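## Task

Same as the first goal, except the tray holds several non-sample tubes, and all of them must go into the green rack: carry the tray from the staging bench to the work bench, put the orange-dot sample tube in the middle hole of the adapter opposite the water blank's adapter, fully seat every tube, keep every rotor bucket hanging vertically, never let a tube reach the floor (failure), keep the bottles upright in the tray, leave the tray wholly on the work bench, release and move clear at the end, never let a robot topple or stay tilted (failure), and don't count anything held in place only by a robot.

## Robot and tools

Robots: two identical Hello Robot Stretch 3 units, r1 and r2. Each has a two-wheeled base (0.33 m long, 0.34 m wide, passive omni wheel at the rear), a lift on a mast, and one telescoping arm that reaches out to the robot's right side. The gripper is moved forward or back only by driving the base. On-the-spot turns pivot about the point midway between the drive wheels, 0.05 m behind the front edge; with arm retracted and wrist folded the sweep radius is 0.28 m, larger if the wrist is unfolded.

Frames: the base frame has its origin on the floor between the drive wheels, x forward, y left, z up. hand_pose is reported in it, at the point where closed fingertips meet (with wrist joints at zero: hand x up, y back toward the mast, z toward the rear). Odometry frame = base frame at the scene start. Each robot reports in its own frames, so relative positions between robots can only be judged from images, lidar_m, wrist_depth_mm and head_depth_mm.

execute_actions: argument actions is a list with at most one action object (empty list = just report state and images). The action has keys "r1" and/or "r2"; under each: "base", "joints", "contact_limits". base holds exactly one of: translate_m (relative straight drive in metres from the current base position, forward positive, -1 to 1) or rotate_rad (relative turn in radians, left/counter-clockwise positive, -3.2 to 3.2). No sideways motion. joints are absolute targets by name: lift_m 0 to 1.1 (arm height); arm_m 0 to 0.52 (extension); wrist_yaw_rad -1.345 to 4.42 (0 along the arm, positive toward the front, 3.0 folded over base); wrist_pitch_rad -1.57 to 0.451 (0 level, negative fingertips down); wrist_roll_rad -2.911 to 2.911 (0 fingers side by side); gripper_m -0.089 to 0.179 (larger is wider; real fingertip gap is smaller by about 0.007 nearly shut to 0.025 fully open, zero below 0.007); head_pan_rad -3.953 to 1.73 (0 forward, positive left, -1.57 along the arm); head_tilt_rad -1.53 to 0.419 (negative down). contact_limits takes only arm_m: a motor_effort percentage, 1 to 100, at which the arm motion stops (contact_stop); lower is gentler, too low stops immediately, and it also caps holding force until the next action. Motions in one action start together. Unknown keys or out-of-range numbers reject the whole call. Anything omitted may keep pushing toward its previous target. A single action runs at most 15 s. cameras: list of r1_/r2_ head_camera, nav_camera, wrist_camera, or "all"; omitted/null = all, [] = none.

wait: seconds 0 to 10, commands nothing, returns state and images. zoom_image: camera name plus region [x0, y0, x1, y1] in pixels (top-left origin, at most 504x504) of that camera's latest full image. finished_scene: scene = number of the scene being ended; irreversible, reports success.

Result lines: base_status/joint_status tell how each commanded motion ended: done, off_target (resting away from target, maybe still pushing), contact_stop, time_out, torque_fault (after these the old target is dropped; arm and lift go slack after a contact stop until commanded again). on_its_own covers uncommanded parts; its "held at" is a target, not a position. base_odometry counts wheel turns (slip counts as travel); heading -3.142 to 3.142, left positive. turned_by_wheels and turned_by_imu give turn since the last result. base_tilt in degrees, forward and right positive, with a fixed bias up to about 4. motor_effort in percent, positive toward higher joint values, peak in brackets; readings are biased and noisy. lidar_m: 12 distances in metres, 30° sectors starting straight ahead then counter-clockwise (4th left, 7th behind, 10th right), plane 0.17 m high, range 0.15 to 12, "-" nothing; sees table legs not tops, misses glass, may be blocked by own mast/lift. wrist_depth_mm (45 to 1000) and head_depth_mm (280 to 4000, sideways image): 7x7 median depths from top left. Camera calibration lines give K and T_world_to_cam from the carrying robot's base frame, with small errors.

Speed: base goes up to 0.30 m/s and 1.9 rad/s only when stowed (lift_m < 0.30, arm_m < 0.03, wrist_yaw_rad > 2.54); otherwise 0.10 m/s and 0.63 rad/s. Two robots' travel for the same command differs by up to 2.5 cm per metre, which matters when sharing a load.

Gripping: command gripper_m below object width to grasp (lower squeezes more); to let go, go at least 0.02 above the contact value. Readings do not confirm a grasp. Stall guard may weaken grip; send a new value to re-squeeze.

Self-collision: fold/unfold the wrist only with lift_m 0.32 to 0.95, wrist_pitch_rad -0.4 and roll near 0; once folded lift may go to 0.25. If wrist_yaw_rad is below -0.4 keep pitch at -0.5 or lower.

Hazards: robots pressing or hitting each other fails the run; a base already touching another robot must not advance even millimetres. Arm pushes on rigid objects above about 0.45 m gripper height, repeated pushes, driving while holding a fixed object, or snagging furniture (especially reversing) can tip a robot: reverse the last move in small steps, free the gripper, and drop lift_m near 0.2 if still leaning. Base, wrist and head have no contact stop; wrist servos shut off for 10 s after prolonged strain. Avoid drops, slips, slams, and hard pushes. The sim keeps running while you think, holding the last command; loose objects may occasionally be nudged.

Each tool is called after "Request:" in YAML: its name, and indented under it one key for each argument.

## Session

Request:
execute_actions:
  actions: []
  cameras: ["r1_head_camera","r1_nav_camera","r2_head_camera","r2_nav_camera"]

Scene clock: 0.00 s.
r1.base_odometry: x=+0.000 y=+0.000 heading=+0.000 (m, m, rad; r1's odometry frame)
r1.turned_by_wheels: +0.000 (rad since the last result)
r1.turned_by_imu: +0.000 (rad since the last result)
r1.base_tilt: forward=-1.4 right=-1.5 (deg)
r1.lidar_m: 2.57 1.55 3.07 1.65 2.60 3.99 1.09 0.75 0.70 0.72 0.92 2.08
r1.head_depth_mm: 2110 3247 - - - 3287 2233 / 2124 3316 - - - 3195 2218 / 2142 3399 - - - 3208 2205 / 2189 3173 - - 2936 2800 2178 / 2197 3194 - 3431 2661 2806 2172 / 2220 3233 - - 2589 2966 2150 / 2238 3309 - - 2258 2862 2134
r1.base_status: not commanded
r1.joint_positions: lift_m=+0.552 arm_m=+0.001 wrist_yaw_rad=+2.916 wrist_pitch_rad=-0.388 wrist_roll_rad=+0.012 gripper_m=+0.037 head_pan_rad=-0.011 head_tilt_rad=-0.013
r1.joint_status: not commanded
r1.motor_effort: left_wheel=-1 right_wheel=+0 lift_m=+21 arm_m=+0 wrist_yaw_rad=+0 wrist_pitch_rad=+6 wrist_roll_rad=+1 gripper_m=+0 head_pan_rad=+0 head_tilt_rad=+2 (%)
r1.hand_pose: x=+0.0299 y=+0.0768 z=+0.5719 quat_wxyz=(+0.214, +0.709, +0.056, +0.670) (m; r1's base frame)
r1.wrist_depth_mm: - - - - - - - / - - - - - - - / - - - - - - - / - - - - - - - / - - - - - - - / 866 854 - 883 865 846 858 / 740 736 739 737 737 725 721
r2.base_odometry: x=+0.000 y=+0.000 heading=+0.000 (m, m, rad; r2's odometry frame)
r2.turned_by_wheels: +0.000 (rad since the last result)
r2.turned_by_imu: +0.000 (rad since the last result)
r2.base_tilt: forward=-0.2 right=-0.2 (deg)
r2.lidar_m: 1.44 1.02 0.97 0.99 1.31 3.25 1.61 1.28 2.99 2.00 1.49 4.53
r2.head_depth_mm: 1706 2488 - - - 3405 2256 / 1722 2486 3681 3818 3811 3270 2244 / 1716 2415 2711 2731 2669 2664 2250 / 1712 2091 2087 2072 2055 2064 2033 / 1654 1709 1713 1696 1696 1700 1691 / 1450 1442 1434 1442 1432 1432 1427 / 1256 1248 1248 1239 1240 1239 1235
r2.base_status: not commanded
r2.joint_positions: lift_m=+0.500 arm_m=-0.003 wrist_yaw_rad=+3.046 wrist_pitch_rad=-0.468 wrist_roll_rad=-0.004 gripper_m=+0.037 head_pan_rad=+0.012 head_tilt_rad=-0.014
r2.joint_status: not commanded
r2.motor_effort: left_wheel=+0 right_wheel=+0 lift_m=+41 arm_m=+1 wrist_yaw_rad=+0 wrist_pitch_rad=+5 wrist_roll_rad=+0 gripper_m=+0 head_pan_rad=+0 head_tilt_rad=+3 (%)
r2.hand_pose: x=-0.0005 y=+0.0745 z=+0.5016 quat_wxyz=(+0.197, +0.693, +0.132, +0.681) (m; r2's base frame)
r2.wrist_depth_mm: - - - - 952 866 795 / - - - - - 952 857 / - - - - - - 936 / - - - - - - 1000 / 899 884 - 872 887 846 847 / 761 757 - 734 710 744 721 / 668 671 651 661 650 651 653
pictures: r1_head_camera (sideways: a quarter turn clockwise sets it upright), r1_nav_camera (sideways: a quarter turn counterclockwise sets it upright), r2_head_camera (sideways: a quarter turn clockwise sets it upright), r2_nav_camera (sideways: a quarter turn counterclockwise sets it upright)
camera_calibration (this result's frames):
r1_head_camera: T_world_to_cam=[[-0.0691748, -0.0475226, -0.996472, 1.31929], [-0.034375, 0.998385, -0.0452276, 0.0603046], [0.997012, 0.0311251, -0.0706967, 0.0455896], [0, 0, 0, 1]] pos_world=[0.0478813, 0.00106994, 1.32059]
r1_nav_camera: T_world_to_cam=[[-0.0188454, 0.0285878, 0.999414, -1.25531], [-0.065619, -0.997471, 0.0272949, 0.022801], [0.997667, -0.0650661, 0.0206737, -0.0704521], [0, 0, 0, 1]] pos_world=[0.0481271, 0.0540458, 1.2554]
r2_head_camera: T_world_to_cam=[[0.0207688, 0.000808199, -0.999784, 1.3219], [0.017188, 0.999852, 0.00116531, -0.00233388], [0.999637, -0.0172085, 0.0207518, -0.0732224], [0, 0, 0, 1]] pos_world=[0.0457817, 0.0000051221, 1.32314]
r2_nav_camera: T_world_to_cam=[[0.00439257, -0.0374298, 0.99929, -1.26002], [-0.018841, -0.999125, -0.0373408, 0.0956924], [0.999813, -0.0186636, -0.00509394, -0.0371021], [0, 0, 0, 1]] pos_world=[0.0444328, 0.047754, 1.26251]
Images, in order (width x height): r1_head_camera 896x504, r1_nav_camera 672x504, r2_head_camera 896x504, r2_nav_camera 672x504.

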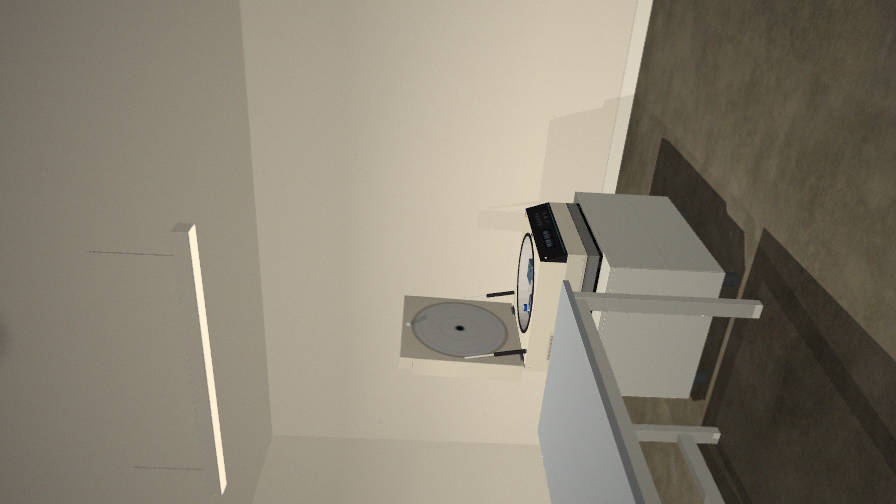

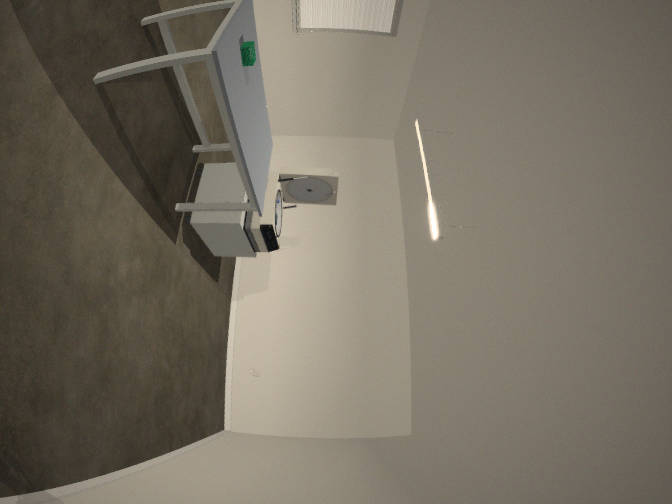

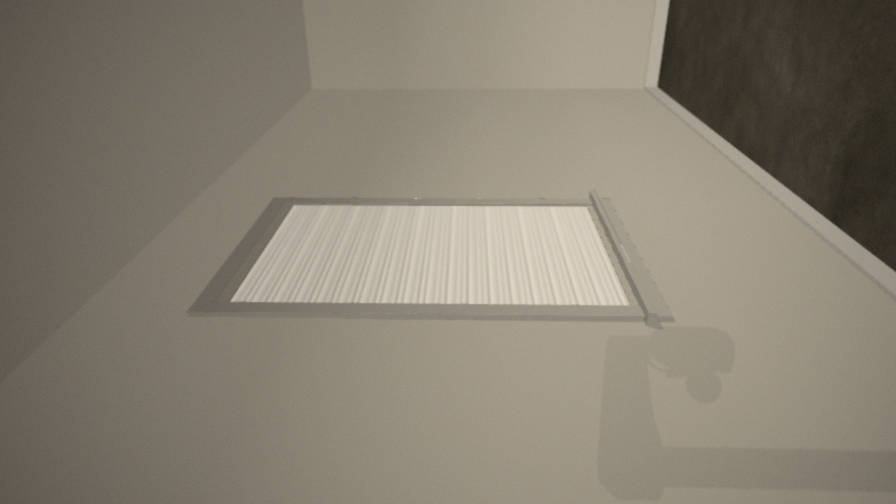

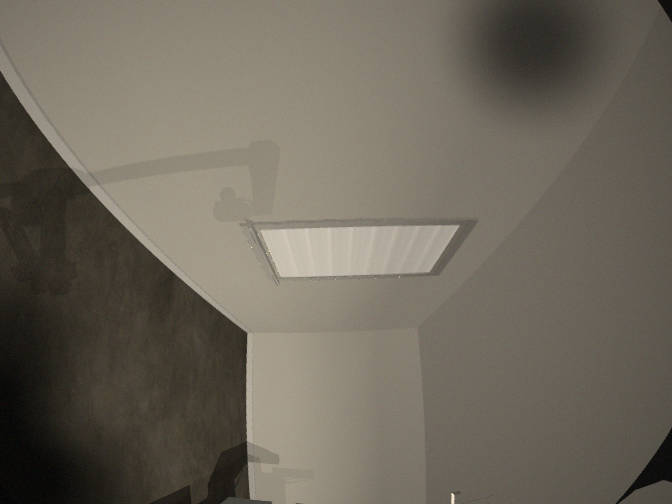

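Request:
execute_actions:
  actions:
    - {"r1":{"base":{"rotate_rad":2.705},"joints":{"lift_m":0.28,"head_pan_rad":-0.8,"head_tilt_rad":-0.4}},"r2":{"base":{"rotate_rad":-0.476},"joints":{"lift_m":0.28,"head_pan_rad":-2.4,"head_tilt_rad":-0.4}}}
  cameras: ["r1_head_camera","r1_nav_camera","r2_head_camera","r2_nav_camera"]

Scene clock: 6.23 s.
r1.base_odometry: x=+0.000 y=+0.000 heading=+2.705 (m, m, rad; r1's odometry frame)
r1.turned_by_wheels: +2.705 (rad since the last result)
r1.turned_by_imu: +2.732 (rad since the last result)
r1.base_tilt: forward=-1.5 right=-1.4 (deg)
r1.lidar_m: 2.65 0.99 0.73 0.70 0.73 1.00 2.83 2.57 1.55 3.08 1.64 2.73
r1.head_depth_mm: - - - 3065 2257 1748 1422 / - - 2303 2528 2082 1732 1415 / - - 2186 3009 2238 1733 1410 / - - 2271 3181 2230 1736 1404 / - - - 3149 2224 1724 1407 / - - - 2965 2213 1720 1403 / - - - 3101 2203 1713 1395
r1.base_status: done
r1.joint_positions: lift_m=+0.281 arm_m=+0.001 wrist_yaw_rad=+2.916 wrist_pitch_rad=-0.389 wrist_roll_rad=+0.012 gripper_m=+0.037 head_pan_rad=-0.793 head_tilt_rad=-0.395
r1.joint_status: all done
r1.motor_effort: left_wheel=-3(6) right_wheel=+2(8) lift_m=+10(18) arm_m=+0(0) wrist_yaw_rad=-1(1) wrist_pitch_rad=+7(7) wrist_roll_rad=+1(1) gripper_m=+0(0) head_pan_rad=-4(54) head_tilt_rad=-2(23) (%)
r1.hand_pose: x=+0.0298 y=+0.0766 z=+0.2998 quat_wxyz=(+0.215, +0.708, +0.057, +0.670) (m; r1's base frame)
r1.wrist_depth_mm: 625 - 676 702 738 773 808 / 670 - 726 760 795 824 885 / 726 - 784 816 869 897 945 / 745 - 777 774 772 783 761 / 613 618 645 611 647 607 611 / 523 508 - 521 514 511 512 / 454 - - - 435 440 435
r2.base_odometry: x=+0.000 y=+0.000 heading=-0.476 (m, m, rad; r2's odometry frame)
r2.turned_by_wheels: -0.476 (rad since the last result)
r2.turned_by_imu: -0.477 (rad since the last result)
r2.base_tilt: forward=-0.2 right=-0.2 (deg)
r2.lidar_m: 3.74 1.37 1.00 0.97 1.00 1.37 3.79 1.52 1.28 3.08 1.49 1.52
r2.head_depth_mm: 3674 - - 3713 2406 1773 1413 / - - - 3164 2407 1786 1410 / - - - 3021 2291 1779 1407 / - - - 1851 2393 1787 1409 / - - - 1681 2378 1703 1404 / - - - 1550 2084 1591 1402 / 3571 3764 - 1665 2368 1748 1400
r2.base_status: done
r2.joint_positions: lift_m=+0.280 arm_m=-0.003 wrist_yaw_rad=+3.046 wrist_pitch_rad=-0.469 wrist_roll_rad=-0.004 gripper_m=+0.037 head_pan_rad=-2.393 head_tilt_rad=-0.395
r2.joint_status: all done
r2.motor_effort: left_wheel=+3(6) right_wheel=-3(8) lift_m=+35(36) arm_m=+1(1) wrist_yaw_rad=-1(1) wrist_pitch_rad=+5(5) wrist_roll_rad=+0(0) gripper_m=+0(0) head_pan_rad=-5(58) head_tilt_rad=-2(33) (%)
r2.hand_pose: x=-0.0005 y=+0.0743 z=+0.2816 quat_wxyz=(+0.197, +0.693, +0.132, +0.681) (m; r2's base frame)
r2.wrist_depth_mm: 911 - 940 990 - - - / 956 - - - - - - / 889 852 853 832 834 809 811 / 694 695 669 673 658 660 650 / 586 561 - 580 543 544 542 / 496 515 - - 468 475 470 / - - - - 420 412 415
pictures: r1_head_camera (sideways: a quarter turn clockwise sets it upright), r1_nav_camera (sideways: a quarter turn counterclockwise sets it upright), r2_head_camera (sideways: a quarter turn clockwise sets it upright), r2_nav_camera (sideways: a quarter turn counterclockwise sets it upright)
camera_calibration (this result's frames):
r1_head_camera: T_world_to_cam=[[-0.340112, 0.276652, -0.89877, 1.19327], [0.669965, 0.741967, -0.0251411, 0.0298401], [0.659902, -0.610695, -0.437699, 0.525314], [0, 0, 0, 1]] pos_world=[0.0391969, -0.0314541, 1.30315]
r1_nav_camera: T_world_to_cam=[[0.269567, -0.23333, 0.934286, -1.17179], [-0.739857, -0.671201, 0.0458422, 0.00278573], [0.616397, -0.703595, -0.353565, 0.419007], [0, 0, 0, 1]] pos_world=[0.0596626, 0.0232671, 1.24281]
r2_head_camera: T_world_to_cam=[[0.25878, 0.239733, -0.935714, 1.23655], [0.660112, -0.751103, -0.00987514, 0.00811553], [-0.705185, -0.615121, -0.35262, 0.423183], [0, 0, 0, 1]] pos_world=[-0.0269291, -0.0300374, 1.30636]
r2_nav_camera: T_world_to_cam=[[-0.300584, -0.228171, 0.92606, -1.16234], [-0.648625, 0.760758, -0.0230906, 0.0809668], [-0.699239, -0.607606, -0.376669, 0.456916], [0, 0, 0, 1]] pos_world=[0.0226302, -0.0491831, 1.25037]
Images, in order (width x height): r1_head_camera 896x504, r1_nav_camera 672x504, r2_head_camera 896x504, r2_nav_camera 672x504.

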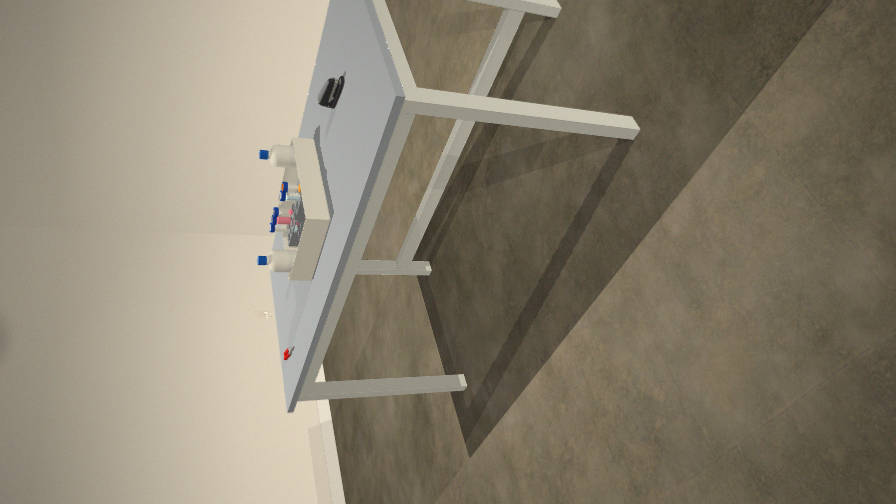

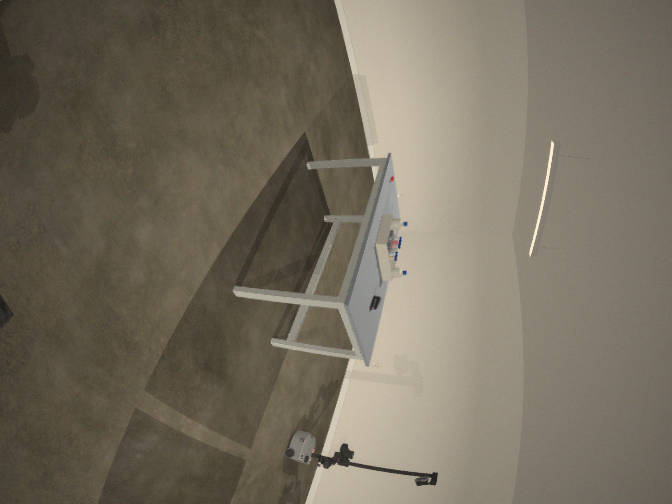

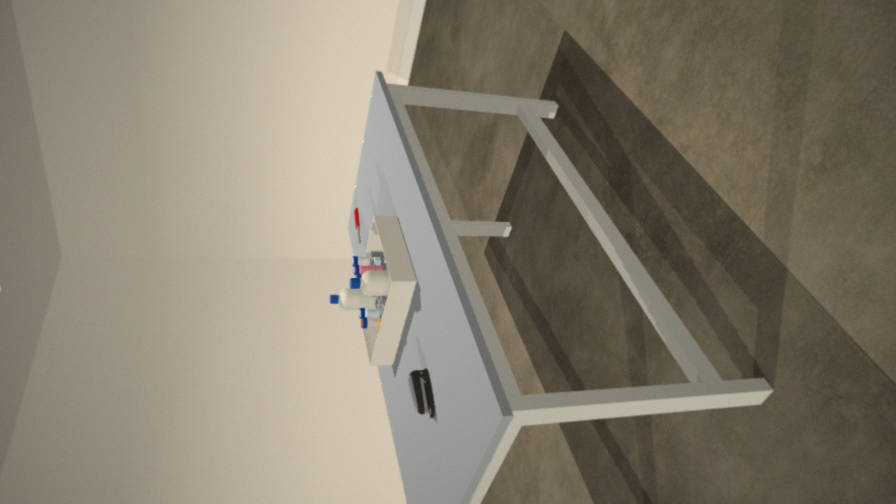

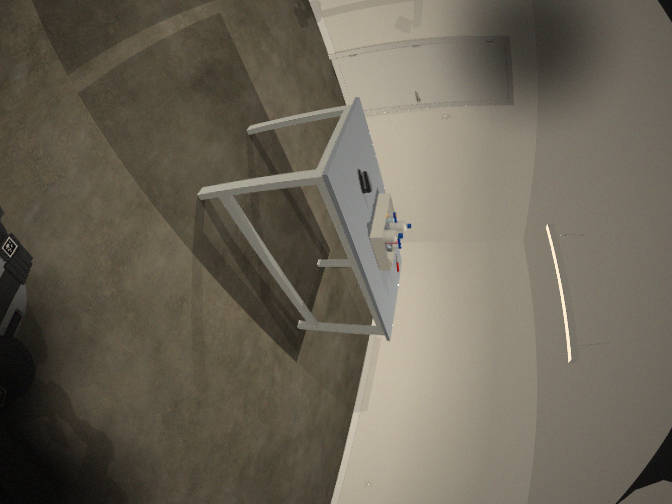

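Request:
execute_actions:
  actions:
    - {"r1":{"base":{"rotate_rad":-0.528},"joints":{"head_pan_rad":-1.57,"head_tilt_rad":-0.8}},"r2":{"base":{"rotate_rad":0.479},"joints":{"head_pan_rad":-1.57,"head_tilt_rad":-0.8}}}
  cameras: []

Request:
execute_actions:
  actions:
    - {"r1":{"base":{"translate_m":1.0}},"r2":{"base":{"translate_m":-0.806}}}
  cameras: []

Request:
execute_actions:
  actions:
    - {"r1":{"base":{"translate_m":0.99}},"r2":{"base":{"translate_m":-0.8}}}
  cameras: []

Request:
execute_actions:
  actions:
    - {"r1":{"base":{"rotate_rad":0.522}},"r2":{"base":{"rotate_rad":-0.479}}}
  cameras: []

Request:
execute_actions:
  actions:
    - {"r1":{"joints":{"lift_m":0.94,"wrist_pitch_rad":-0.4}},"r2":{"joints":{"lift_m":0.94,"wrist_pitch_rad":-0.4}}}
  cameras: ["r1_nav_camera","r2_nav_camera"]

Request:
execute_actions:
  actions:
    - {"r1":{"joints":{"wrist_yaw_rad":0}},"r2":{"joints":{"wrist_yaw_rad":0}}}
  cameras: ["r1_head_camera","r2_head_camera"]

Scene clock: 12.57 s.
r1.base_odometry: x=+0.000 y=+0.000 heading=+2.177 (m, m, rad; r1's odometry frame)
r1.turned_by_wheels: -0.528 (rad since the last result)
r1.turned_by_imu: -0.532 (rad since the last result)
r1.base_tilt: forward=-1.5 right=-1.5 (deg)
r1.lidar_m: 2.73 2.72 1.00 0.73 0.71 0.73 1.00 2.73 2.57 1.55 3.07 1.65
r1.head_depth_mm: 1675 2605 2130 1763 1498 1304 1154 / 1588 2631 2134 1758 1491 1306 1155 / 1510 2447 2066 1752 1495 1298 1155 / 1781 2535 2137 1756 1491 1298 1164 / 3562 2612 2134 1758 1497 1307 1156 / 3540 2706 2136 1766 1504 1307 1159 / 3499 2711 2149 1760 1501 1302 1158
r1.base_status: done
r1.joint_positions: lift_m=+0.281 arm_m=+0.001 wrist_yaw_rad=+2.916 wrist_pitch_rad=-0.389 wrist_roll_rad=+0.012 gripper_m=+0.037 head_pan_rad=-1.563 head_tilt_rad=-0.791
r1.joint_status: all done
r1.motor_effort: left_wheel=+2(6) right_wheel=-2(6) lift_m=+10(10) arm_m=-1(1) wrist_yaw_rad=+0(1) wrist_pitch_rad=+7(7) wrist_roll_rad=+0(0) gripper_m=+0(0) head_pan_rad=-5(53) head_tilt_rad=-4(22) (%)
r1.hand_pose: x=+0.0298 y=+0.0766 z=+0.2998 quat_wxyz=(+0.215, +0.708, +0.057, +0.670) (m; r1's base frame)
r1.wrist_depth_mm: 522 - 752 901 - - - / 566 - 798 968 - - - / 600 - 863 972 - 998 - / 635 - 761 767 776 770 773 / 617 613 659 608 647 612 616 / 509 517 - 523 508 517 507 / 459 - - - 435 430 435
r2.base_odometry: x=+0.000 y=+0.000 heading=+0.003 (m, m, rad; r2's odometry frame)
r2.turned_by_wheels: +0.479 (rad since the last result)
r2.turned_by_imu: +0.478 (rad since the last result)
r2.base_tilt: forward=-0.2 right=-0.2 (deg)
r2.lidar_m: 1.43 1.02 0.97 0.99 1.32 3.25 1.60 1.28 3.08 2.00 1.49 4.53
r2.head_depth_mm: 3070 2899 2380 1890 1551 1313 1141 / 3239 3336 2399 1889 1539 1307 1130 / 3375 3326 2402 1876 1538 1305 1135 / 3498 3303 2387 1860 1534 1293 1129 / 3599 2804 2286 1864 1527 1294 1125 / 3733 1615 2366 1805 1525 1293 1132 / - 1429 2184 1808 1516 1286 1126
r2.base_status: done
r2.joint_positions: lift_m=+0.280 arm_m=-0.003 wrist_yaw_rad=+3.046 wrist_pitch_rad=-0.469 wrist_roll_rad=-0.004 gripper_m=+0.037 head_pan_rad=-1.577 head_tilt_rad=-0.791
r2.joint_status: all done
r2.motor_effort: left_wheel=-2(9) right_wheel=+4(11) lift_m=+36(35) arm_m=+1(1) wrist_yaw_rad=-1(0) wrist_pitch_rad=+5(5) wrist_roll_rad=+0(0) gripper_m=+0(0) head_pan_rad=+4(52) head_tilt_rad=-5(37) (%)
r2.hand_pose: x=-0.0005 y=+0.0743 z=+0.2816 quat_wxyz=(+0.197, +0.693, +0.132, +0.681) (m; r2's base frame)
r2.wrist_depth_mm: - - - - 967 863 814 / - - - - - 949 878 / 873 868 859 835 809 800 800 / 706 684 673 668 665 649 640 / 585 574 - 575 549 547 550 / 495 520 - - 462 469 465 / - - - - 422 412 411
pictures: none
No camera images: the call's "cameras" was empty. Leave "cameras" out to get every camera's image.

Scene clock: 17.50 s.
r1.base_odometry: x=-0.570 y=+0.822 heading=+2.177 (m, m, rad; r1's odometry frame)
r1.turned_by_wheels: +0.000 (rad since the last result)
r1.turned_by_imu: +0.004 (rad since the last result)
r1.base_tilt: forward=-1.4 right=-1.5 (deg)
r1.lidar_m: 1.73 3.58 1.69 1.22 1.19 1.25 1.71 3.17 1.85 3.71 0.84 1.54
r1.head_depth_mm: 3706 2713 2143 1770 1495 1303 1152 / 3737 2716 2138 1763 1498 1299 1156 / 3539 2716 2135 1760 1497 1302 1153 / 3453 2709 2123 1770 1503 1301 1166 / 3349 2717 2134 1768 1502 1300 1152 / 3226 2710 2145 1772 1496 1309 1155 / 3167 2722 2138 1761 1467 1302 1159
r1.base_status: done
r1.joint_positions: lift_m=+0.281 arm_m=+0.001 wrist_yaw_rad=+2.916 wrist_pitch_rad=-0.389 wrist_roll_rad=+0.012 gripper_m=+0.037 head_pan_rad=-1.563 head_tilt_rad=-0.791
r1.joint_status: not commanded
r1.motor_effort: left_wheel=+1(10) right_wheel=-2(5) lift_m=+10(10) arm_m=-1(0) wrist_yaw_rad=+0(1) wrist_pitch_rad=+7(7) wrist_roll_rad=+1(1) gripper_m=+0(1) head_pan_rad=-5(5) head_tilt_rad=-4(4) (%)
r1.hand_pose: x=+0.0298 y=+0.0766 z=+0.2998 quat_wxyz=(+0.215, +0.708, +0.057, +0.670) (m; r1's base frame)
r1.wrist_depth_mm: 870 - - - - - - / 968 - - - - - - / 978 - - - - - - / 767 - 778 765 776 771 770 / 616 620 641 613 642 616 610 / 513 510 - 528 512 506 515 / 452 - - - 435 437 437
r2.base_odometry: x=-0.806 y=-0.002 heading=+0.003 (m, m, rad; r2's odometry frame)
r2.turned_by_wheels: +0.000 (rad since the last result)
r2.turned_by_imu: +0.000 (rad since the last result)
r2.base_tilt: forward=-0.2 right=-0.3 (deg)
r2.lidar_m: 1.98 1.40 1.34 1.37 1.82 3.50 1.05 0.74 0.69 3.51 1.88 2.36
r2.head_depth_mm: 2779 3019 2201 899 1464 1252 1138 / 2926 3139 2398 1877 1540 1258 1135 / 3067 3278 2393 1859 1541 1301 1133 / 3217 3308 2389 1865 1532 1299 1133 / 3351 3268 2358 1846 1524 1301 1134 / 3551 3276 2357 1853 1521 1300 1132 / 3710 3178 2368 1853 1524 1292 1126
r2.base_status: done
r2.joint_positions: lift_m=+0.280 arm_m=-0.003 wrist_yaw_rad=+3.046 wrist_pitch_rad=-0.469 wrist_roll_rad=-0.004 gripper_m=+0.037 head_pan_rad=-1.577 head_tilt_rad=-0.791
r2.joint_status: not commanded
r2.motor_effort: left_wheel=-3(11) right_wheel=+4(10) lift_m=+36(35) arm_m=+1(1) wrist_yaw_rad=+0(0) wrist_pitch_rad=+5(5) wrist_roll_rad=+0(0) gripper_m=+1(1) head_pan_rad=+4(5) head_tilt_rad=-5(5) (%)
r2.hand_pose: x=-0.0005 y=+0.0743 z=+0.2815 quat_wxyz=(+0.197, +0.693, +0.132, +0.681) (m; r2's base frame)
r2.wrist_depth_mm: - - - - - - - / - - - - - - - / 881 865 851 845 837 800 804 / 704 688 693 682 669 654 646 / 587 566 - 569 559 550 540 / 493 518 - - 467 469 464 / - - - - 418 412 413
pictures: none
No camera images: the call's "cameras" was empty. Leave "cameras" out to get every camera's image.

Scene clock: 22.40 s.
r1.base_odometry: x=-1.134 y=+1.635 heading=+2.177 (m, m, rad; r1's odometry frame)
r1.turned_by_wheels: +0.000 (rad since the last result)
r1.turned_by_imu: +0.004 (rad since the last result)
r1.base_tilt: forward=-1.4 right=-1.5 (deg)
r1.lidar_m: 0.73 2.74 2.38 1.75 1.69 1.74 2.42 2.53 0.81 1.03 0.99 1.03
r1.head_depth_mm: 3417 1101 867 714 1462 1308 1154 / 3302 1098 865 713 1407 1299 1152 / 3215 1102 866 713 651 1301 1154 / 3030 1100 866 696 621 1307 1163 / 2972 1097 790 679 607 1280 1157 / 2826 987 765 665 608 1261 1155 / 2726 2704 865 710 608 561 1158
r1.base_status: done
r1.joint_positions: lift_m=+0.281 arm_m=+0.001 wrist_yaw_rad=+2.916 wrist_pitch_rad=-0.389 wrist_roll_rad=+0.012 gripper_m=+0.037 head_pan_rad=-1.563 head_tilt_rad=-0.791
r1.joint_status: not commanded
r1.motor_effort: left_wheel=+1(8) right_wheel=-1(4) lift_m=+10(10) arm_m=-1(0) wrist_yaw_rad=+0(1) wrist_pitch_rad=+7(7) wrist_roll_rad=+0(0) gripper_m=+1(0) head_pan_rad=-4(5) head_tilt_rad=-3(4) (%)
r1.hand_pose: x=+0.0298 y=+0.0766 z=+0.2998 quat_wxyz=(+0.215, +0.708, +0.057, +0.670) (m; r1's base frame)
r1.wrist_depth_mm: - - - - - - - / - - - - - - - / - - - - - - - / 764 - 778 773 773 741 766 / 623 614 642 613 648 613 613 / 521 507 - 524 509 511 508 / 448 - - - 439 435 438
r2.base_odometry: x=-1.606 y=-0.005 heading=+0.003 (m, m, rad; r2's odometry frame)
r2.turned_by_wheels: +0.000 (rad since the last result)
r2.turned_by_imu: +0.000 (rad since the last result)
r2.base_tilt: forward=-0.2 right=-0.3 (deg)
r2.lidar_m: 2.53 1.80 1.70 1.75 2.32 2.79 0.50 0.35 0.33 0.34 0.46 2.49
r2.head_depth_mm: 2465 2759 906 747 621 538 1119 / 2605 2875 989 635 634 550 1136 / 2731 2999 986 770 631 573 1140 / 2870 3123 983 767 631 1244 1092 / 3003 3189 980 768 628 1301 1090 / 3141 3240 976 765 662 1297 1126 / 3296 3239 972 760 1410 1242 1125
r2.base_status: done
r2.joint_positions: lift_m=+0.280 arm_m=-0.003 wrist_yaw_rad=+3.046 wrist_pitch_rad=-0.469 wrist_roll_rad=-0.004 gripper_m=+0.037 head_pan_rad=-1.577 head_tilt_rad=-0.791
r2.joint_status: not commanded
r2.motor_effort: left_wheel=-3(11) right_wheel=+4(9) lift_m=+36(36) arm_m=+1(1) wrist_yaw_rad=+1(1) wrist_pitch_rad=+5(5) wrist_roll_rad=+0(0) gripper_m=+0(1) head_pan_rad=+4(4) head_tilt_rad=-5(5) (%)
r2.hand_pose: x=-0.0005 y=+0.0743 z=+0.2815 quat_wxyz=(+0.197, +0.693, +0.132, +0.681) (m; r2's base frame)
r2.wrist_depth_mm: - - - - - - - / - - - - - - - / 882 860 847 846 811 814 797 / 689 691 686 671 662 652 644 / 581 572 - 568 548 552 541 / 489 512 - - 466 472 467 / - - - - 416 414 407
pictures: none
No camera images: the call's "cameras" was empty. Leave "cameras" out to get every camera's image.

Scene clock: 24.03 s.
r1.base_odometry: x=-1.134 y=+1.635 heading=+2.699 (m, m, rad; r1's odometry frame)
r1.turned_by_wheels: +0.522 (rad since the last result)
r1.turned_by_imu: +0.527 (rad since the last result)
r1.base_tilt: forward=-1.4 right=-1.4 (deg)
r1.lidar_m: 2.74 2.38 1.75 1.67 1.74 2.42 2.55 0.81 1.03 0.99 1.03 0.73
r1.head_depth_mm: 2736 1018 747 664 607 1258 1150 / 2759 2692 783 673 606 1282 1154 / 2722 1450 789 663 607 1283 1155 / 2803 2720 628 656 608 1299 1166 / 2862 2705 865 681 607 1303 1160 / 2861 1099 866 714 607 1303 1154 / 2915 1099 866 715 621 1306 1155
r1.base_status: done
r1.joint_positions: lift_m=+0.281 arm_m=+0.001 wrist_yaw_rad=+2.916 wrist_pitch_rad=-0.389 wrist_roll_rad=+0.012 gripper_m=+0.037 head_pan_rad=-1.563 head_tilt_rad=-0.791
r1.joint_status: not commanded
r1.motor_effort: left_wheel=-2(8) right_wheel=+2(5) lift_m=+10(10) arm_m=+0(0) wrist_yaw_rad=+0(1) wrist_pitch_rad=+7(7) wrist_roll_rad=+1(0) gripper_m=+0(2) head_pan_rad=-5(5) head_tilt_rad=-3(2) (%)
r1.hand_pose: x=+0.0298 y=+0.0766 z=+0.2998 quat_wxyz=(+0.215, +0.708, +0.057, +0.670) (m; r1's base frame)
r1.wrist_depth_mm: - - - - - - - / - - - - - - - / - - - - - - - / 782 - 779 763 759 756 767 / 614 613 643 616 630 622 615 / 508 506 - 521 508 512 506 / 451 - - - 439 433 433
r2.base_odometry: x=-1.606 y=-0.005 heading=-0.476 (m, m, rad; r2's odometry frame)
r2.turned_by_wheels: -0.479 (rad since the last result)
r2.turned_by_imu: -0.479 (rad since the last result)
r2.base_tilt: forward=-0.2 right=-0.3 (deg)
r2.lidar_m: 2.48 2.42 1.77 1.71 1.77 2.43 2.79 0.47 0.35 0.33 0.35 0.47
r2.head_depth_mm: 2596 2882 993 773 635 576 1097 / 2557 2894 990 750 634 575 1097 / 2559 2857 834 767 632 574 1097 / 2519 2824 934 765 629 572 1090 / 2520 2830 911 658 629 570 1087 / 2541 2811 976 677 628 572 1086 / 2557 2839 972 762 625 567 1089
r2.base_status: done
r2.joint_positions: lift_m=+0.280 arm_m=-0.003 wrist_yaw_rad=+3.046 wrist_pitch_rad=-0.469 wrist_roll_rad=-0.004 gripper_m=+0.037 head_pan_rad=-1.577 head_tilt_rad=-0.791
r2.joint_status: not commanded
r2.motor_effort: left_wheel=+3(8) right_wheel=-3(10) lift_m=+36(36) arm_m=+1(1) wrist_yaw_rad=+0(0) wrist_pitch_rad=+4(5) wrist_roll_rad=+0(0) gripper_m=+0(1) head_pan_rad=+4(4) head_tilt_rad=-5(5) (%)
r2.hand_pose: x=-0.0005 y=+0.0743 z=+0.2815 quat_wxyz=(+0.197, +0.693, +0.132, +0.681) (m; r2's base frame)
r2.wrist_depth_mm: - - - - - - - / - - - - - - - / 892 871 848 858 830 810 788 / 693 685 685 664 665 653 644 / 574 566 - 566 554 544 545 / 496 525 - - 467 472 472 / - - - - 412 413 406
pictures: none
No camera images: the call's "cameras" was empty. Leave "cameras" out to get every camera's image.

Scene clock: 30.87 s.
r1.base_odometry: x=-1.134 y=+1.635 heading=+2.699 (m, m, rad; r1's odometry frame)
r1.turned_by_wheels: +0.000 (rad since the last result)
r1.turned_by_imu: +0.000 (rad since the last result)
r1.base_tilt: forward=-1.4 right=-1.5 (deg)
r1.lidar_m: 2.74 2.38 1.75 1.66 1.74 2.42 2.54 0.81 1.03 0.99 1.03 0.73
r1.head_depth_mm: 2754 1020 749 728 - 1267 1155 / 2760 2734 783 728 - - 1165 / 2751 1442 788 665 - - - / 2808 2711 629 642 - 1255 1187 / 2844 2701 866 696 - 1284 1155 / 2830 1100 867 714 607 1298 1154 / 2892 1102 867 714 621 1300 1152
r1.base_status: not commanded
r1.joint_positions: lift_m=+0.939 arm_m=+0.001 wrist_yaw_rad=+2.916 wrist_pitch_rad=-0.416 wrist_roll_rad=+0.012 gripper_m=+0.037 head_pan_rad=-1.563 head_tilt_rad=-0.791
r1.joint_status: all done
r1.motor_effort: left_wheel=-2(3) right_wheel=+2(2) lift_m=+29(31) arm_m=-1(0) wrist_yaw_rad=+0(1) wrist_pitch_rad=+6(8) wrist_roll_rad=+0(0) gripper_m=+1(0) head_pan_rad=-4(5) head_tilt_rad=-4(3) (%)
r1.hand_pose: x=+0.0291 y=+0.0734 z=+0.9526 quat_wxyz=(+0.224, +0.708, +0.066, +0.667) (m; r1's base frame)
r1.wrist_depth_mm: - - - - - - - / - - - - - - - / - - - - - - - / - - - - - - - / - - - - - - - / - - - - - - - / - - - - - - -
r2.base_odometry: x=-1.606 y=-0.005 heading=-0.476 (m, m, rad; r2's odometry frame)
r2.turned_by_wheels: +0.000 (rad since the last result)
r2.turned_by_imu: +0.000 (rad since the last result)
r2.base_tilt: forward=-0.2 right=-0.3 (deg)
r2.lidar_m: 2.48 2.41 1.77 1.70 1.77 2.42 2.79 0.47 0.35 0.33 0.35 0.47
r2.head_depth_mm: 2599 2916 993 815 - 1241 1097 / 2576 2891 993 775 - 1237 1100 / 2572 2870 833 767 - - - / 1091 2815 935 765 - - - / 2538 2848 912 656 - - 1093 / 2547 2838 978 676 643 1220 1089 / 2565 2840 970 762 625 568 1089
r2.base_status: not commanded
r2.joint_positions: lift_m=+0.940 arm_m=-0.003 wrist_yaw_rad=+3.046 wrist_pitch_rad=-0.422 wrist_roll_rad=-0.004 gripper_m=+0.037 head_pan_rad=-1.577 head_tilt_rad=-0.791
r2.joint_status: all done
r2.motor_effort: left_wheel=+2(1) right_wheel=-3(3) lift_m=+47(50) arm_m=+1(1) wrist_yaw_rad=+1(0) wrist_pitch_rad=+7(5) wrist_roll_rad=+0(0) gripper_m=+0(0) head_pan_rad=+4(4) head_tilt_rad=-5(5) (%)
r2.hand_pose: x=+0.0001 y=+0.0806 z=+0.9516 quat_wxyz=(+0.181, +0.696, +0.115, +0.685) (m; r2's base frame)
r2.wrist_depth_mm: - - - - - - - / - - - - - - - / - - - - - - - / - - - - - - - / - - - - - - - / - - - - - - - / - - - - - - -
pictures: r1_nav_camera (sideways: a quarter turn counterclockwise sets it upright), r2_nav_camera (sideways: a quarter turn counterclockwise sets it upright)
camera_calibration (this result's frames):
r1_nav_camera: T_world_to_cam=[[0.0336009, -0.687525, 0.725383, -0.897949], [-0.998238, 0.012425, 0.0580165, -0.0114606], [-0.0489006, -0.726054, -0.685896, 0.855453], [0, 0, 0, 1]] pos_world=[0.0605637, 0.00388548, 1.23877]
r2_nav_camera: T_world_to_cam=[[-0.0416935, -0.70314, 0.709828, -0.881981], [-0.998511, 0.0543292, -0.00483263, 0.059324], [-0.0351664, -0.708972, -0.704359, 0.879199], [0, 0, 0, 1]] pos_world=[0.0533811, -0.0000512684, 1.24561]
Images, in order (width x height): r1_nav_camera 672x504, r2_nav_camera 672x504.

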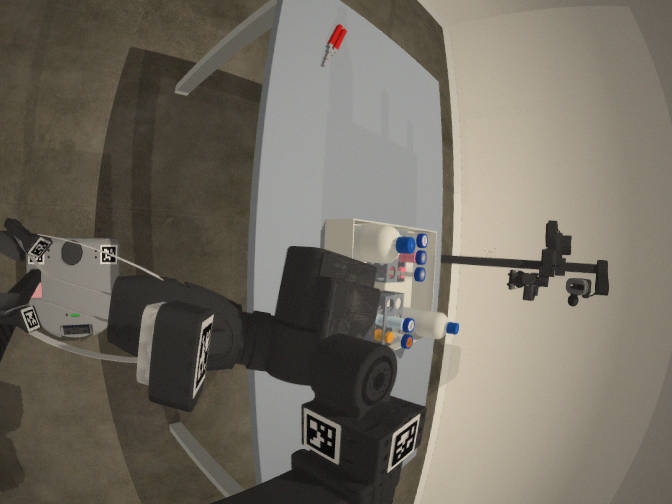

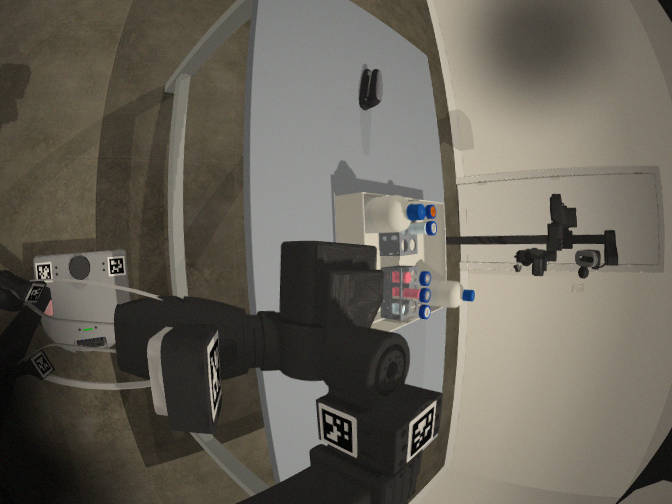

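Scene clock: 33.40 s.
r1.base_odometry: x=-1.134 y=+1.635 heading=+2.699 (m, m, rad; r1's odometry frame)
r1.turned_by_wheels: +0.000 (rad since the last result)
r1.turned_by_imu: +0.000 (rad since the last result)
r1.base_tilt: forward=-1.4 right=-1.5 (deg)
r1.lidar_m: 2.73 2.38 1.75 1.67 1.73 2.42 2.54 0.82 1.03 0.99 1.03 0.73
r1.head_depth_mm: 2718 1020 750 730 - - 1118 / 2702 2702 781 - - - 1136 / 2705 1450 790 - - - 1132 / 2814 2699 628 655 608 1300 1152 / 2844 2701 863 679 608 1298 1157 / 2845 1102 867 715 607 1308 1152 / 2889 1100 866 714 621 1306 1156
r1.base_status: not commanded
r1.joint_positions: lift_m=+0.939 arm_m=+0.001 wrist_yaw_rad=+0.003 wrist_pitch_rad=-0.416 wrist_roll_rad=+0.012 gripper_m=+0.037 head_pan_rad=-1.563 head_tilt_rad=-0.791
r1.joint_status: all done
r1.motor_effort: left_wheel=-3(2) right_wheel=+2(2) lift_m=+29(29) arm_m=+0(1) wrist_yaw_rad=-4(5) wrist_pitch_rad=+6(6) wrist_roll_rad=+0(0) gripper_m=+0(1) head_pan_rad=-5(5) head_tilt_rad=-4(4) (%)
r1.hand_pose: x=-0.0209 y=-0.3703 z=+0.9526 quat_wxyz=(+0.688, +0.146, -0.695, -0.146) (m; r1's base frame)
r1.wrist_depth_mm: - - - - - - - / - - - - - - - / 734 702 663 634 579 719 717 / 545 545 337 484 469 518 526 / 441 443 372 434 456 412 438 / 371 372 371 356 344 351 367 / 320 320 321 317 320 318 319
r2.base_odometry: x=-1.606 y=-0.005 heading=-0.476 (m, m, rad; r2's odometry frame)
r2.turned_by_wheels: +0.000 (rad since the last result)
r2.turned_by_imu: +0.000 (rad since the last result)
r2.base_tilt: forward=-0.2 right=-0.3 (deg)
r2.lidar_m: 2.48 2.42 1.77 1.71 1.77 2.44 2.79 0.47 0.35 0.33 0.35 0.48
r2.head_depth_mm: 2592 2886 992 814 - - - / 2585 2859 987 776 - - 1071 / 2588 2854 835 793 - - 1079 / 978 2782 932 805 - 899 1073 / 2557 2815 913 656 630 570 1091 / 2548 2831 974 674 628 570 1087 / 2564 2832 972 762 626 568 1087
r2.base_status: not commanded
r2.joint_positions: lift_m=+0.940 arm_m=-0.003 wrist_yaw_rad=+0.002 wrist_pitch_rad=-0.422 wrist_roll_rad=-0.004 gripper_m=+0.037 head_pan_rad=-1.577 head_tilt_rad=-0.791
r2.joint_status: all done
r2.motor_effort: left_wheel=+2(3) right_wheel=-2(3) lift_m=+47(48) arm_m=+1(1) wrist_yaw_rad=-2(4) wrist_pitch_rad=+7(7) wrist_roll_rad=+0(0) gripper_m=+0(0) head_pan_rad=+4(4) head_tilt_rad=-5(5) (%)
r2.hand_pose: x=-0.0211 y=-0.3663 z=+0.9516 quat_wxyz=(+0.693, +0.149, -0.689, -0.147) (m; r2's base frame)
r2.wrist_depth_mm: - - - - - - - / - - - - - - - / 740 714 507 563 605 689 665 / 557 549 348 516 499 529 522 / 461 456 366 364 372 433 432 / 389 387 369 380 364 374 366 / 337 339 330 327 324 320 321
pictures: r1_head_camera (sideways: a quarter turn clockwise sets it upright), r2_head_camera (sideways: a quarter turn clockwise sets it upright)
camera_calibration (this result's frames):
r1_head_camera: T_world_to_cam=[[-0.053933, 0.747863, -0.661659, 0.882425], [0.997448, 0.0713916, -0.000611066, -0.00409968], [0.0467799, -0.660004, -0.749804, 0.935072], [0, 0, 0, 1]] pos_world=[0.00793849, -0.0424889, 1.28498]
r2_head_camera: T_world_to_cam=[[0.00466333, 0.686088, -0.727504, 0.9666], [0.999417, -0.0278002, -0.0198113, 0.0189738], [-0.033817, -0.726987, -0.685818, 0.852603], [0, 0, 0, 1]] pos_world=[0.00536222, -0.0428136, 1.28831]
Images, in order (width x height): r1_head_camera 896x504, r2_head_camera 896x504.

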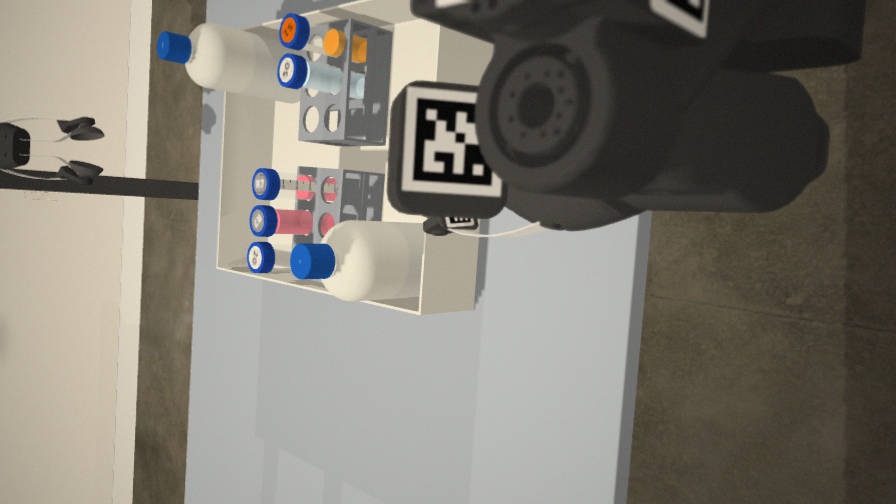

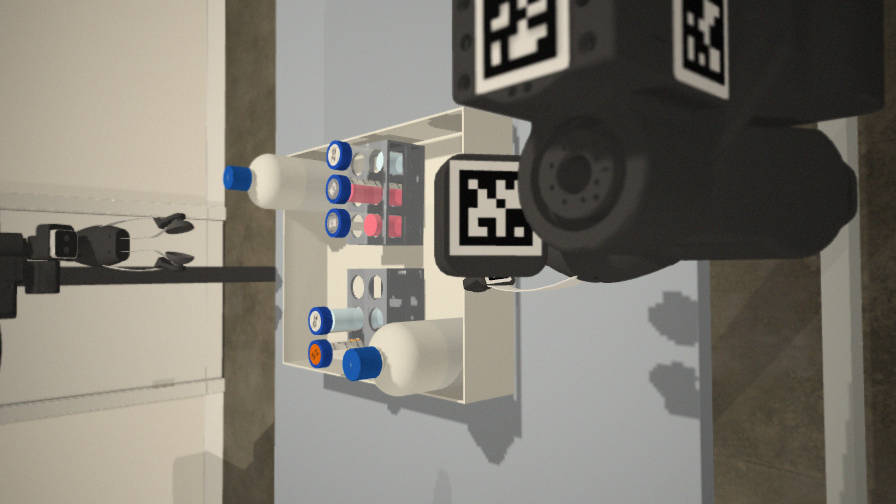

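Request:
execute_actions:
  actions:
    - {"r1":{"base":{"translate_m":-0.03},"joints":{"lift_m":1.03,"wrist_pitch_rad":-1.57,"wrist_roll_rad":1.57,"gripper_m":0.08,"arm_m":0.37}},"r2":{"base":{"translate_m":0.02},"joints":{"lift_m":1.03,"wrist_pitch_rad":-1.57,"wrist_roll_rad":1.57,"gripper_m":0.08,"arm_m":0.345}}}
  cameras: ["r1_wrist_camera","r2_wrist_camera"]

Scene clock: 39.73 s.
r1.base_odometry: x=-1.107 y=+1.622 heading=+2.699 (m, m, rad; r1's odometry frame)
r1.turned_by_wheels: +0.000 (rad since the last result)
r1.turned_by_imu: +0.000 (rad since the last result)
r1.base_tilt: forward=-1.5 right=-1.4 (deg)
r1.lidar_m: 2.77 2.39 1.75 1.67 1.74 2.42 2.50 0.79 1.03 0.99 1.03 0.76
r1.head_depth_mm: 2834 1021 814 679 607 1257 1152 / - 805 765 670 607 1274 1152 / 1316 - 789 665 607 1277 1152 / 2797 2697 762 664 607 1302 1152 / 2859 2718 795 664 607 1301 1153 / 2879 1099 866 715 607 1302 1151 / 2880 1100 867 714 621 1302 1155
r1.base_status: done
r1.joint_positions: lift_m=+1.029 arm_m=+0.370 wrist_yaw_rad=+0.001 wrist_pitch_rad=-1.542 wrist_roll_rad=+1.567 gripper_m=+0.080 head_pan_rad=-1.563 head_tilt_rad=-0.791
r1.joint_status: all done
joint sent to its limit — the command would take r1.wrist_pitch_rad past its lower limit, so that joint was sent only as far as its limit.
r1.motor_effort: left_wheel=-2(7) right_wheel=+2(4) lift_m=+29(30) arm_m=+4(3) wrist_yaw_rad=-1(4) wrist_pitch_rad=-3(7) wrist_roll_rad=+2(2) gripper_m=+0(90) head_pan_rad=-5(5) head_tilt_rad=-4(4) (%)
r1.hand_pose: x=-0.0216 y=-0.4975 z=+0.9113 quat_wxyz=(+0.002, +0.001, -0.717, -0.697) (m; r1's base frame)
r1.wrist_depth_mm: 178 235 280 273 282 281 994 / 185 240 296 293 289 287 986 / 296 250 303 299 297 295 - / 321 286 311 309 308 303 - / 334 270 317 317 317 312 - / 229 270 312 325 323 - - / 230 280 303 248 336 - -
r2.base_odometry: x=-1.588 y=-0.014 heading=-0.476 (m, m, rad; r2's odometry frame)
r2.turned_by_wheels: +0.000 (rad since the last result)
r2.turned_by_imu: +0.000 (rad since the last result)
r2.base_tilt: forward=-0.2 right=-0.2 (deg)
r2.lidar_m: 2.46 2.43 1.77 1.70 1.77 2.44 2.81 0.48 0.35 0.33 0.35 0.48
r2.head_depth_mm: - 2920 995 773 634 576 1097 / 2571 2890 955 728 633 575 1098 / - 2904 846 765 631 573 1095 / 981 - 926 763 630 571 1092 / 2513 2796 860 642 629 570 1091 / 2553 2824 977 740 628 569 1083 / 2530 2816 975 763 624 570 1091
r2.base_status: done
r2.joint_positions: lift_m=+1.030 arm_m=+0.345 wrist_yaw_rad=+0.000 wrist_pitch_rad=-1.562 wrist_roll_rad=+1.566 gripper_m=+0.080 head_pan_rad=-1.577 head_tilt_rad=-0.791
r2.joint_status: all done
r2.motor_effort: left_wheel=+2(7) right_wheel=-3(5) lift_m=+47(49) arm_m=+4(4) wrist_yaw_rad=+0(3) wrist_pitch_rad=-2(8) wrist_roll_rad=+1(3) gripper_m=+0(79) head_pan_rad=+4(4) head_tilt_rad=-5(5) (%)
r2.hand_pose: x=-0.0215 y=-0.4676 z=+0.9121 quat_wxyz=(+0.002, +0.001, -0.710, -0.704) (m; r2's base frame)
r2.wrist_depth_mm: 241 287 287 288 287 284 - / 245 297 298 295 297 293 - / 245 306 307 303 309 304 - / 309 317 318 317 315 318 - / 272 327 327 327 329 329 - / 279 312 257 339 340 - - / 288 207 202 355 351 358 -
pictures: r1_wrist_camera, r2_wrist_camera
camera_calibration (this result's frames):
r1_wrist_camera: T_world_to_cam=[[-0.0216972, 0.99818, -0.0562752, 0.552783], [0.988762, 0.0297523, 0.146508, -0.0559109], [0.147916, -0.052464, -0.987607, 1.0423], [0, 0, 0, 1]] pos_world=[-0.0868963, -0.49543, 1.06868]
r2_wrist_camera: T_world_to_cam=[[0.027725, 0.99957, -0.00957844, 0.477175], [0.973068, -0.0247939, 0.229179, -0.173976], [0.228843, -0.0156745, -0.973337, 1.05467], [0, 0, 0, 1]] pos_world=[-0.0852916, -0.464752, 1.07099]
Images, in order (width x height): r1_wrist_camera 644x364, r2_wrist_camera 644x364.

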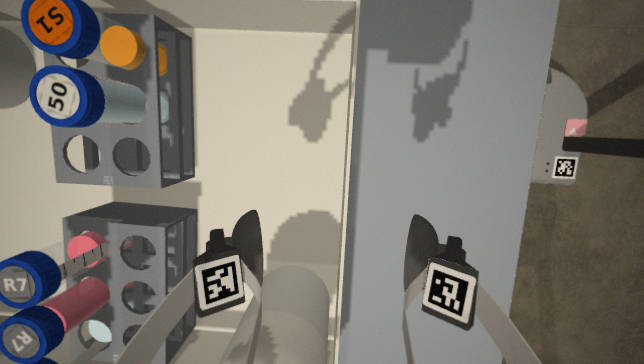

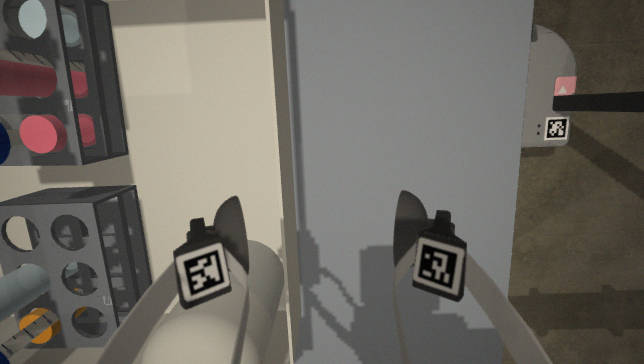

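Request:
execute_actions:
  actions:
    - {"r1":{"base":{"translate_m":-0.011},"joints":{"arm_m":0.36,"lift_m":0.97}},"r2":{"base":{"translate_m":-0.009},"joints":{"arm_m":0.375,"lift_m":0.97}}}
  cameras: []

Request:
execute_actions:
  actions:
    - {"r1":{"joints":{"lift_m":0.915}},"r2":{"joints":{"lift_m":0.915}}}
  cameras: ["r1_wrist_camera","r2_wrist_camera"]

Scene clock: 44.33 s.
r1.base_odometry: x=-1.097 y=+1.618 heading=+2.699 (m, m, rad; r1's odometry frame)
r1.turned_by_wheels: +0.000 (rad since the last result)
r1.turned_by_imu: +0.000 (rad since the last result)
r1.base_tilt: forward=-1.3 right=-1.4 (deg)
r1.lidar_m: 2.77 2.39 1.76 1.67 1.74 2.42 2.49 0.78 1.03 0.99 1.03 0.77
r1.head_depth_mm: - 1874 829 681 607 1251 1154 / - - 755 671 608 1286 1153 / 1283 - 808 679 607 1279 1155 / 2773 2726 758 664 606 1280 1154 / 2837 2750 622 665 607 1302 1157 / 2858 1100 866 714 608 1304 1153 / 2919 1102 865 714 621 1303 1157
r1.base_status: done
r1.joint_positions: lift_m=+0.971 arm_m=+0.360 wrist_yaw_rad=+0.001 wrist_pitch_rad=-1.543 wrist_roll_rad=+1.567 gripper_m=+0.080 head_pan_rad=-1.563 head_tilt_rad=-0.791
r1.joint_status: all done
r1.motor_effort: left_wheel=-2(6) right_wheel=+2(3) lift_m=+10(26) arm_m=-4(4) wrist_yaw_rad=-2(1) wrist_pitch_rad=-3(3) wrist_roll_rad=+2(2) gripper_m=+0(1) head_pan_rad=-5(5) head_tilt_rad=-4(5) (%)
r1.hand_pose: x=-0.0216 y=-0.4881 z=+0.8525 quat_wxyz=(+0.002, +0.001, -0.717, -0.697) (m; r1's base frame)
r1.wrist_depth_mm: 178 227 232 231 228 224 927 / 184 236 238 235 234 229 934 / 189 242 244 242 243 237 597 / 200 252 252 249 245 242 - / 240 259 257 256 251 249 - / 209 248 268 264 262 253 - / 213 249 266 268 269 268 -
r2.base_odometry: x=-1.596 y=-0.010 heading=-0.476 (m, m, rad; r2's odometry frame)
r2.turned_by_wheels: +0.000 (rad since the last result)
r2.turned_by_imu: +0.000 (rad since the last result)
r2.base_tilt: forward=-0.2 right=-0.3 (deg)
r2.lidar_m: 2.47 2.42 1.77 1.71 1.78 2.43 2.81 0.47 0.35 0.33 0.35 0.48
r2.head_depth_mm: 2569 - 919 752 635 576 1099 / 2497 2897 956 749 633 574 1093 / 2474 - 820 766 633 575 1092 / 702 - - 762 631 571 1089 / 705 2826 806 656 628 571 1095 / 2564 2823 974 717 626 570 1088 / 2568 2833 968 763 626 569 1088
r2.base_status: done
r2.joint_positions: lift_m=+0.970 arm_m=+0.375 wrist_yaw_rad=+0.000 wrist_pitch_rad=-1.562 wrist_roll_rad=+1.566 gripper_m=+0.080 head_pan_rad=-1.577 head_tilt_rad=-0.791
r2.joint_status: all done
r2.motor_effort: left_wheel=+2(4) right_wheel=-3(10) lift_m=+35(40) arm_m=+4(4) wrist_yaw_rad=+0(0) wrist_pitch_rad=-2(2) wrist_roll_rad=+1(1) gripper_m=+0(0) head_pan_rad=+4(4) head_tilt_rad=-5(5) (%)
r2.hand_pose: x=-0.0215 y=-0.4975 z=+0.8525 quat_wxyz=(+0.002, +0.001, -0.710, -0.704) (m; r2's base frame)
r2.wrist_depth_mm: 205 230 230 230 231 229 228 / 208 240 238 238 238 237 235 / 215 246 246 246 246 244 245 / 204 256 256 253 254 253 255 / 222 265 262 264 262 263 - / 212 268 257 274 275 272 - / 220 282 205 282 283 285 -
pictures: none
No camera images: the call's "cameras" was empty. Leave "cameras" out to get every camera's image.

Scene clock: 45.67 s.
r1.base_odometry: x=-1.097 y=+1.618 heading=+2.699 (m, m, rad; r1's odometry frame)
r1.turned_by_wheels: +0.000 (rad since the last result)
r1.turned_by_imu: +0.000 (rad since the last result)
r1.base_tilt: forward=-1.4 right=-1.4 (deg)
r1.lidar_m: 2.78 2.38 1.75 1.67 1.73 2.42 2.49 0.78 1.03 0.99 1.03 0.77
r1.head_depth_mm: 2654 - 838 679 606 1253 1154 / 2662 - 774 671 607 1281 1152 / 721 1422 - 663 608 1279 1155 / 2757 2706 761 664 607 1274 1152 / 2844 2713 622 664 607 1297 1153 / 2847 1102 866 715 607 1301 1153 / 2920 1099 865 715 621 1306 1157
r1.base_status: not commanded
r1.joint_positions: lift_m=+0.916 arm_m=+0.360 wrist_yaw_rad=+0.001 wrist_pitch_rad=-1.543 wrist_roll_rad=+1.567 gripper_m=+0.080 head_pan_rad=-1.563 head_tilt_rad=-0.791
r1.joint_status: all done
r1.motor_effort: left_wheel=-2(2) right_wheel=+1(1) lift_m=+10(10) arm_m=-4(4) wrist_yaw_rad=-1(1) wrist_pitch_rad=-3(3) wrist_roll_rad=+1(1) gripper_m=+0(1) head_pan_rad=-5(5) head_tilt_rad=-4(4) (%)
r1.hand_pose: x=-0.0216 y=-0.4881 z=+0.7975 quat_wxyz=(+0.002, +0.001, -0.717, -0.697) (m; r1's base frame)
r1.wrist_depth_mm: 179 182 178 178 175 173 171 / 183 186 184 181 180 178 175 / 186 192 189 186 185 183 180 / 193 197 195 192 191 188 185 / 198 203 199 197 196 193 190 / 192 208 206 203 203 198 196 / 187 214 213 210 209 205 203
r2.base_odometry: x=-1.596 y=-0.010 heading=-0.476 (m, m, rad; r2's odometry frame)
r2.turned_by_wheels: +0.000 (rad since the last result)
r2.turned_by_imu: +0.000 (rad since the last result)
r2.base_tilt: forward=-0.2 right=-0.2 (deg)
r2.lidar_m: 2.46 2.43 1.77 1.71 1.77 2.43 2.80 0.47 0.35 0.33 0.35 0.47
r2.head_depth_mm: 2589 2889 - - 611 575 1100 / 2575 2801 953 751 633 575 1092 / 2570 - - 766 631 574 1088 / 2454 1359 - 721 629 572 1092 / 817 2800 909 657 627 571 1092 / 2544 2835 978 718 628 569 1092 / 2549 2851 969 763 626 568 1091
r2.base_status: not commanded
r2.joint_positions: lift_m=+0.915 arm_m=+0.375 wrist_yaw_rad=+0.000 wrist_pitch_rad=-1.562 wrist_roll_rad=+1.566 gripper_m=+0.080 head_pan_rad=-1.577 head_tilt_rad=-0.791
r2.joint_status: all done
r2.motor_effort: left_wheel=+2(2) right_wheel=-3(2) lift_m=+36(36) arm_m=+4(4) wrist_yaw_rad=-1(1) wrist_pitch_rad=-1(2) wrist_roll_rad=+1(1) gripper_m=+1(0) head_pan_rad=+4(4) head_tilt_rad=-5(5) (%)
r2.hand_pose: x=-0.0215 y=-0.4975 z=+0.7975 quat_wxyz=(+0.002, +0.001, -0.710, -0.704) (m; r2's base frame)
r2.wrist_depth_mm: 180 178 178 178 179 177 177 / 185 186 184 183 185 183 182 / 190 191 191 190 191 191 189 / 194 198 196 196 197 196 195 / 203 205 202 204 204 204 201 / 209 213 213 210 214 210 210 / 214 221 207 219 221 218 218
pictures: r1_wrist_camera, r2_wrist_camera
camera_calibration (this result's frames):
r1_wrist_camera: T_world_to_cam=[[-0.021697, 0.998202, -0.0558813, 0.536706], [0.988762, 0.0296943, 0.14652, -0.0395592], [0.147915, -0.0520743, -0.987628, 0.930639], [0, 0, 0, 1]] pos_world=[-0.0868963, -0.486104, 0.954914]
r2_wrist_camera: T_world_to_cam=[[0.0277251, 0.999575, -0.00900339, 0.505464], [0.973068, -0.0249258, 0.229165, -0.148507], [0.228843, -0.0151145, -0.973346, 0.942938], [0, 0, 0, 1]] pos_world=[-0.0852916, -0.494698, 0.956388]
Images, in order (width x height): r1_wrist_camera 644x364, r2_wrist_camera 644x364.

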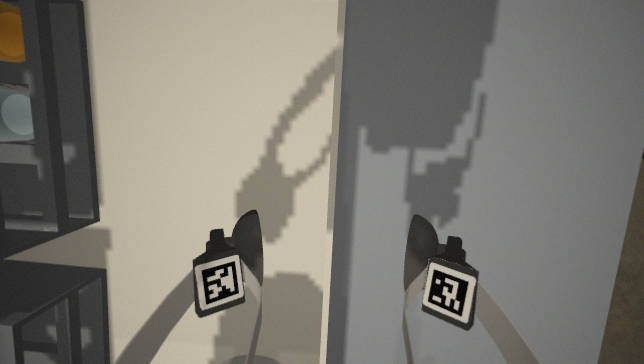

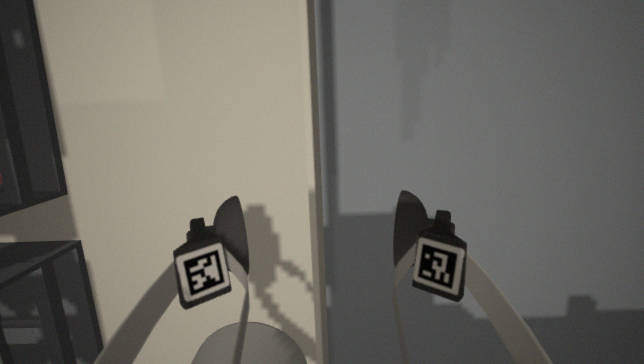

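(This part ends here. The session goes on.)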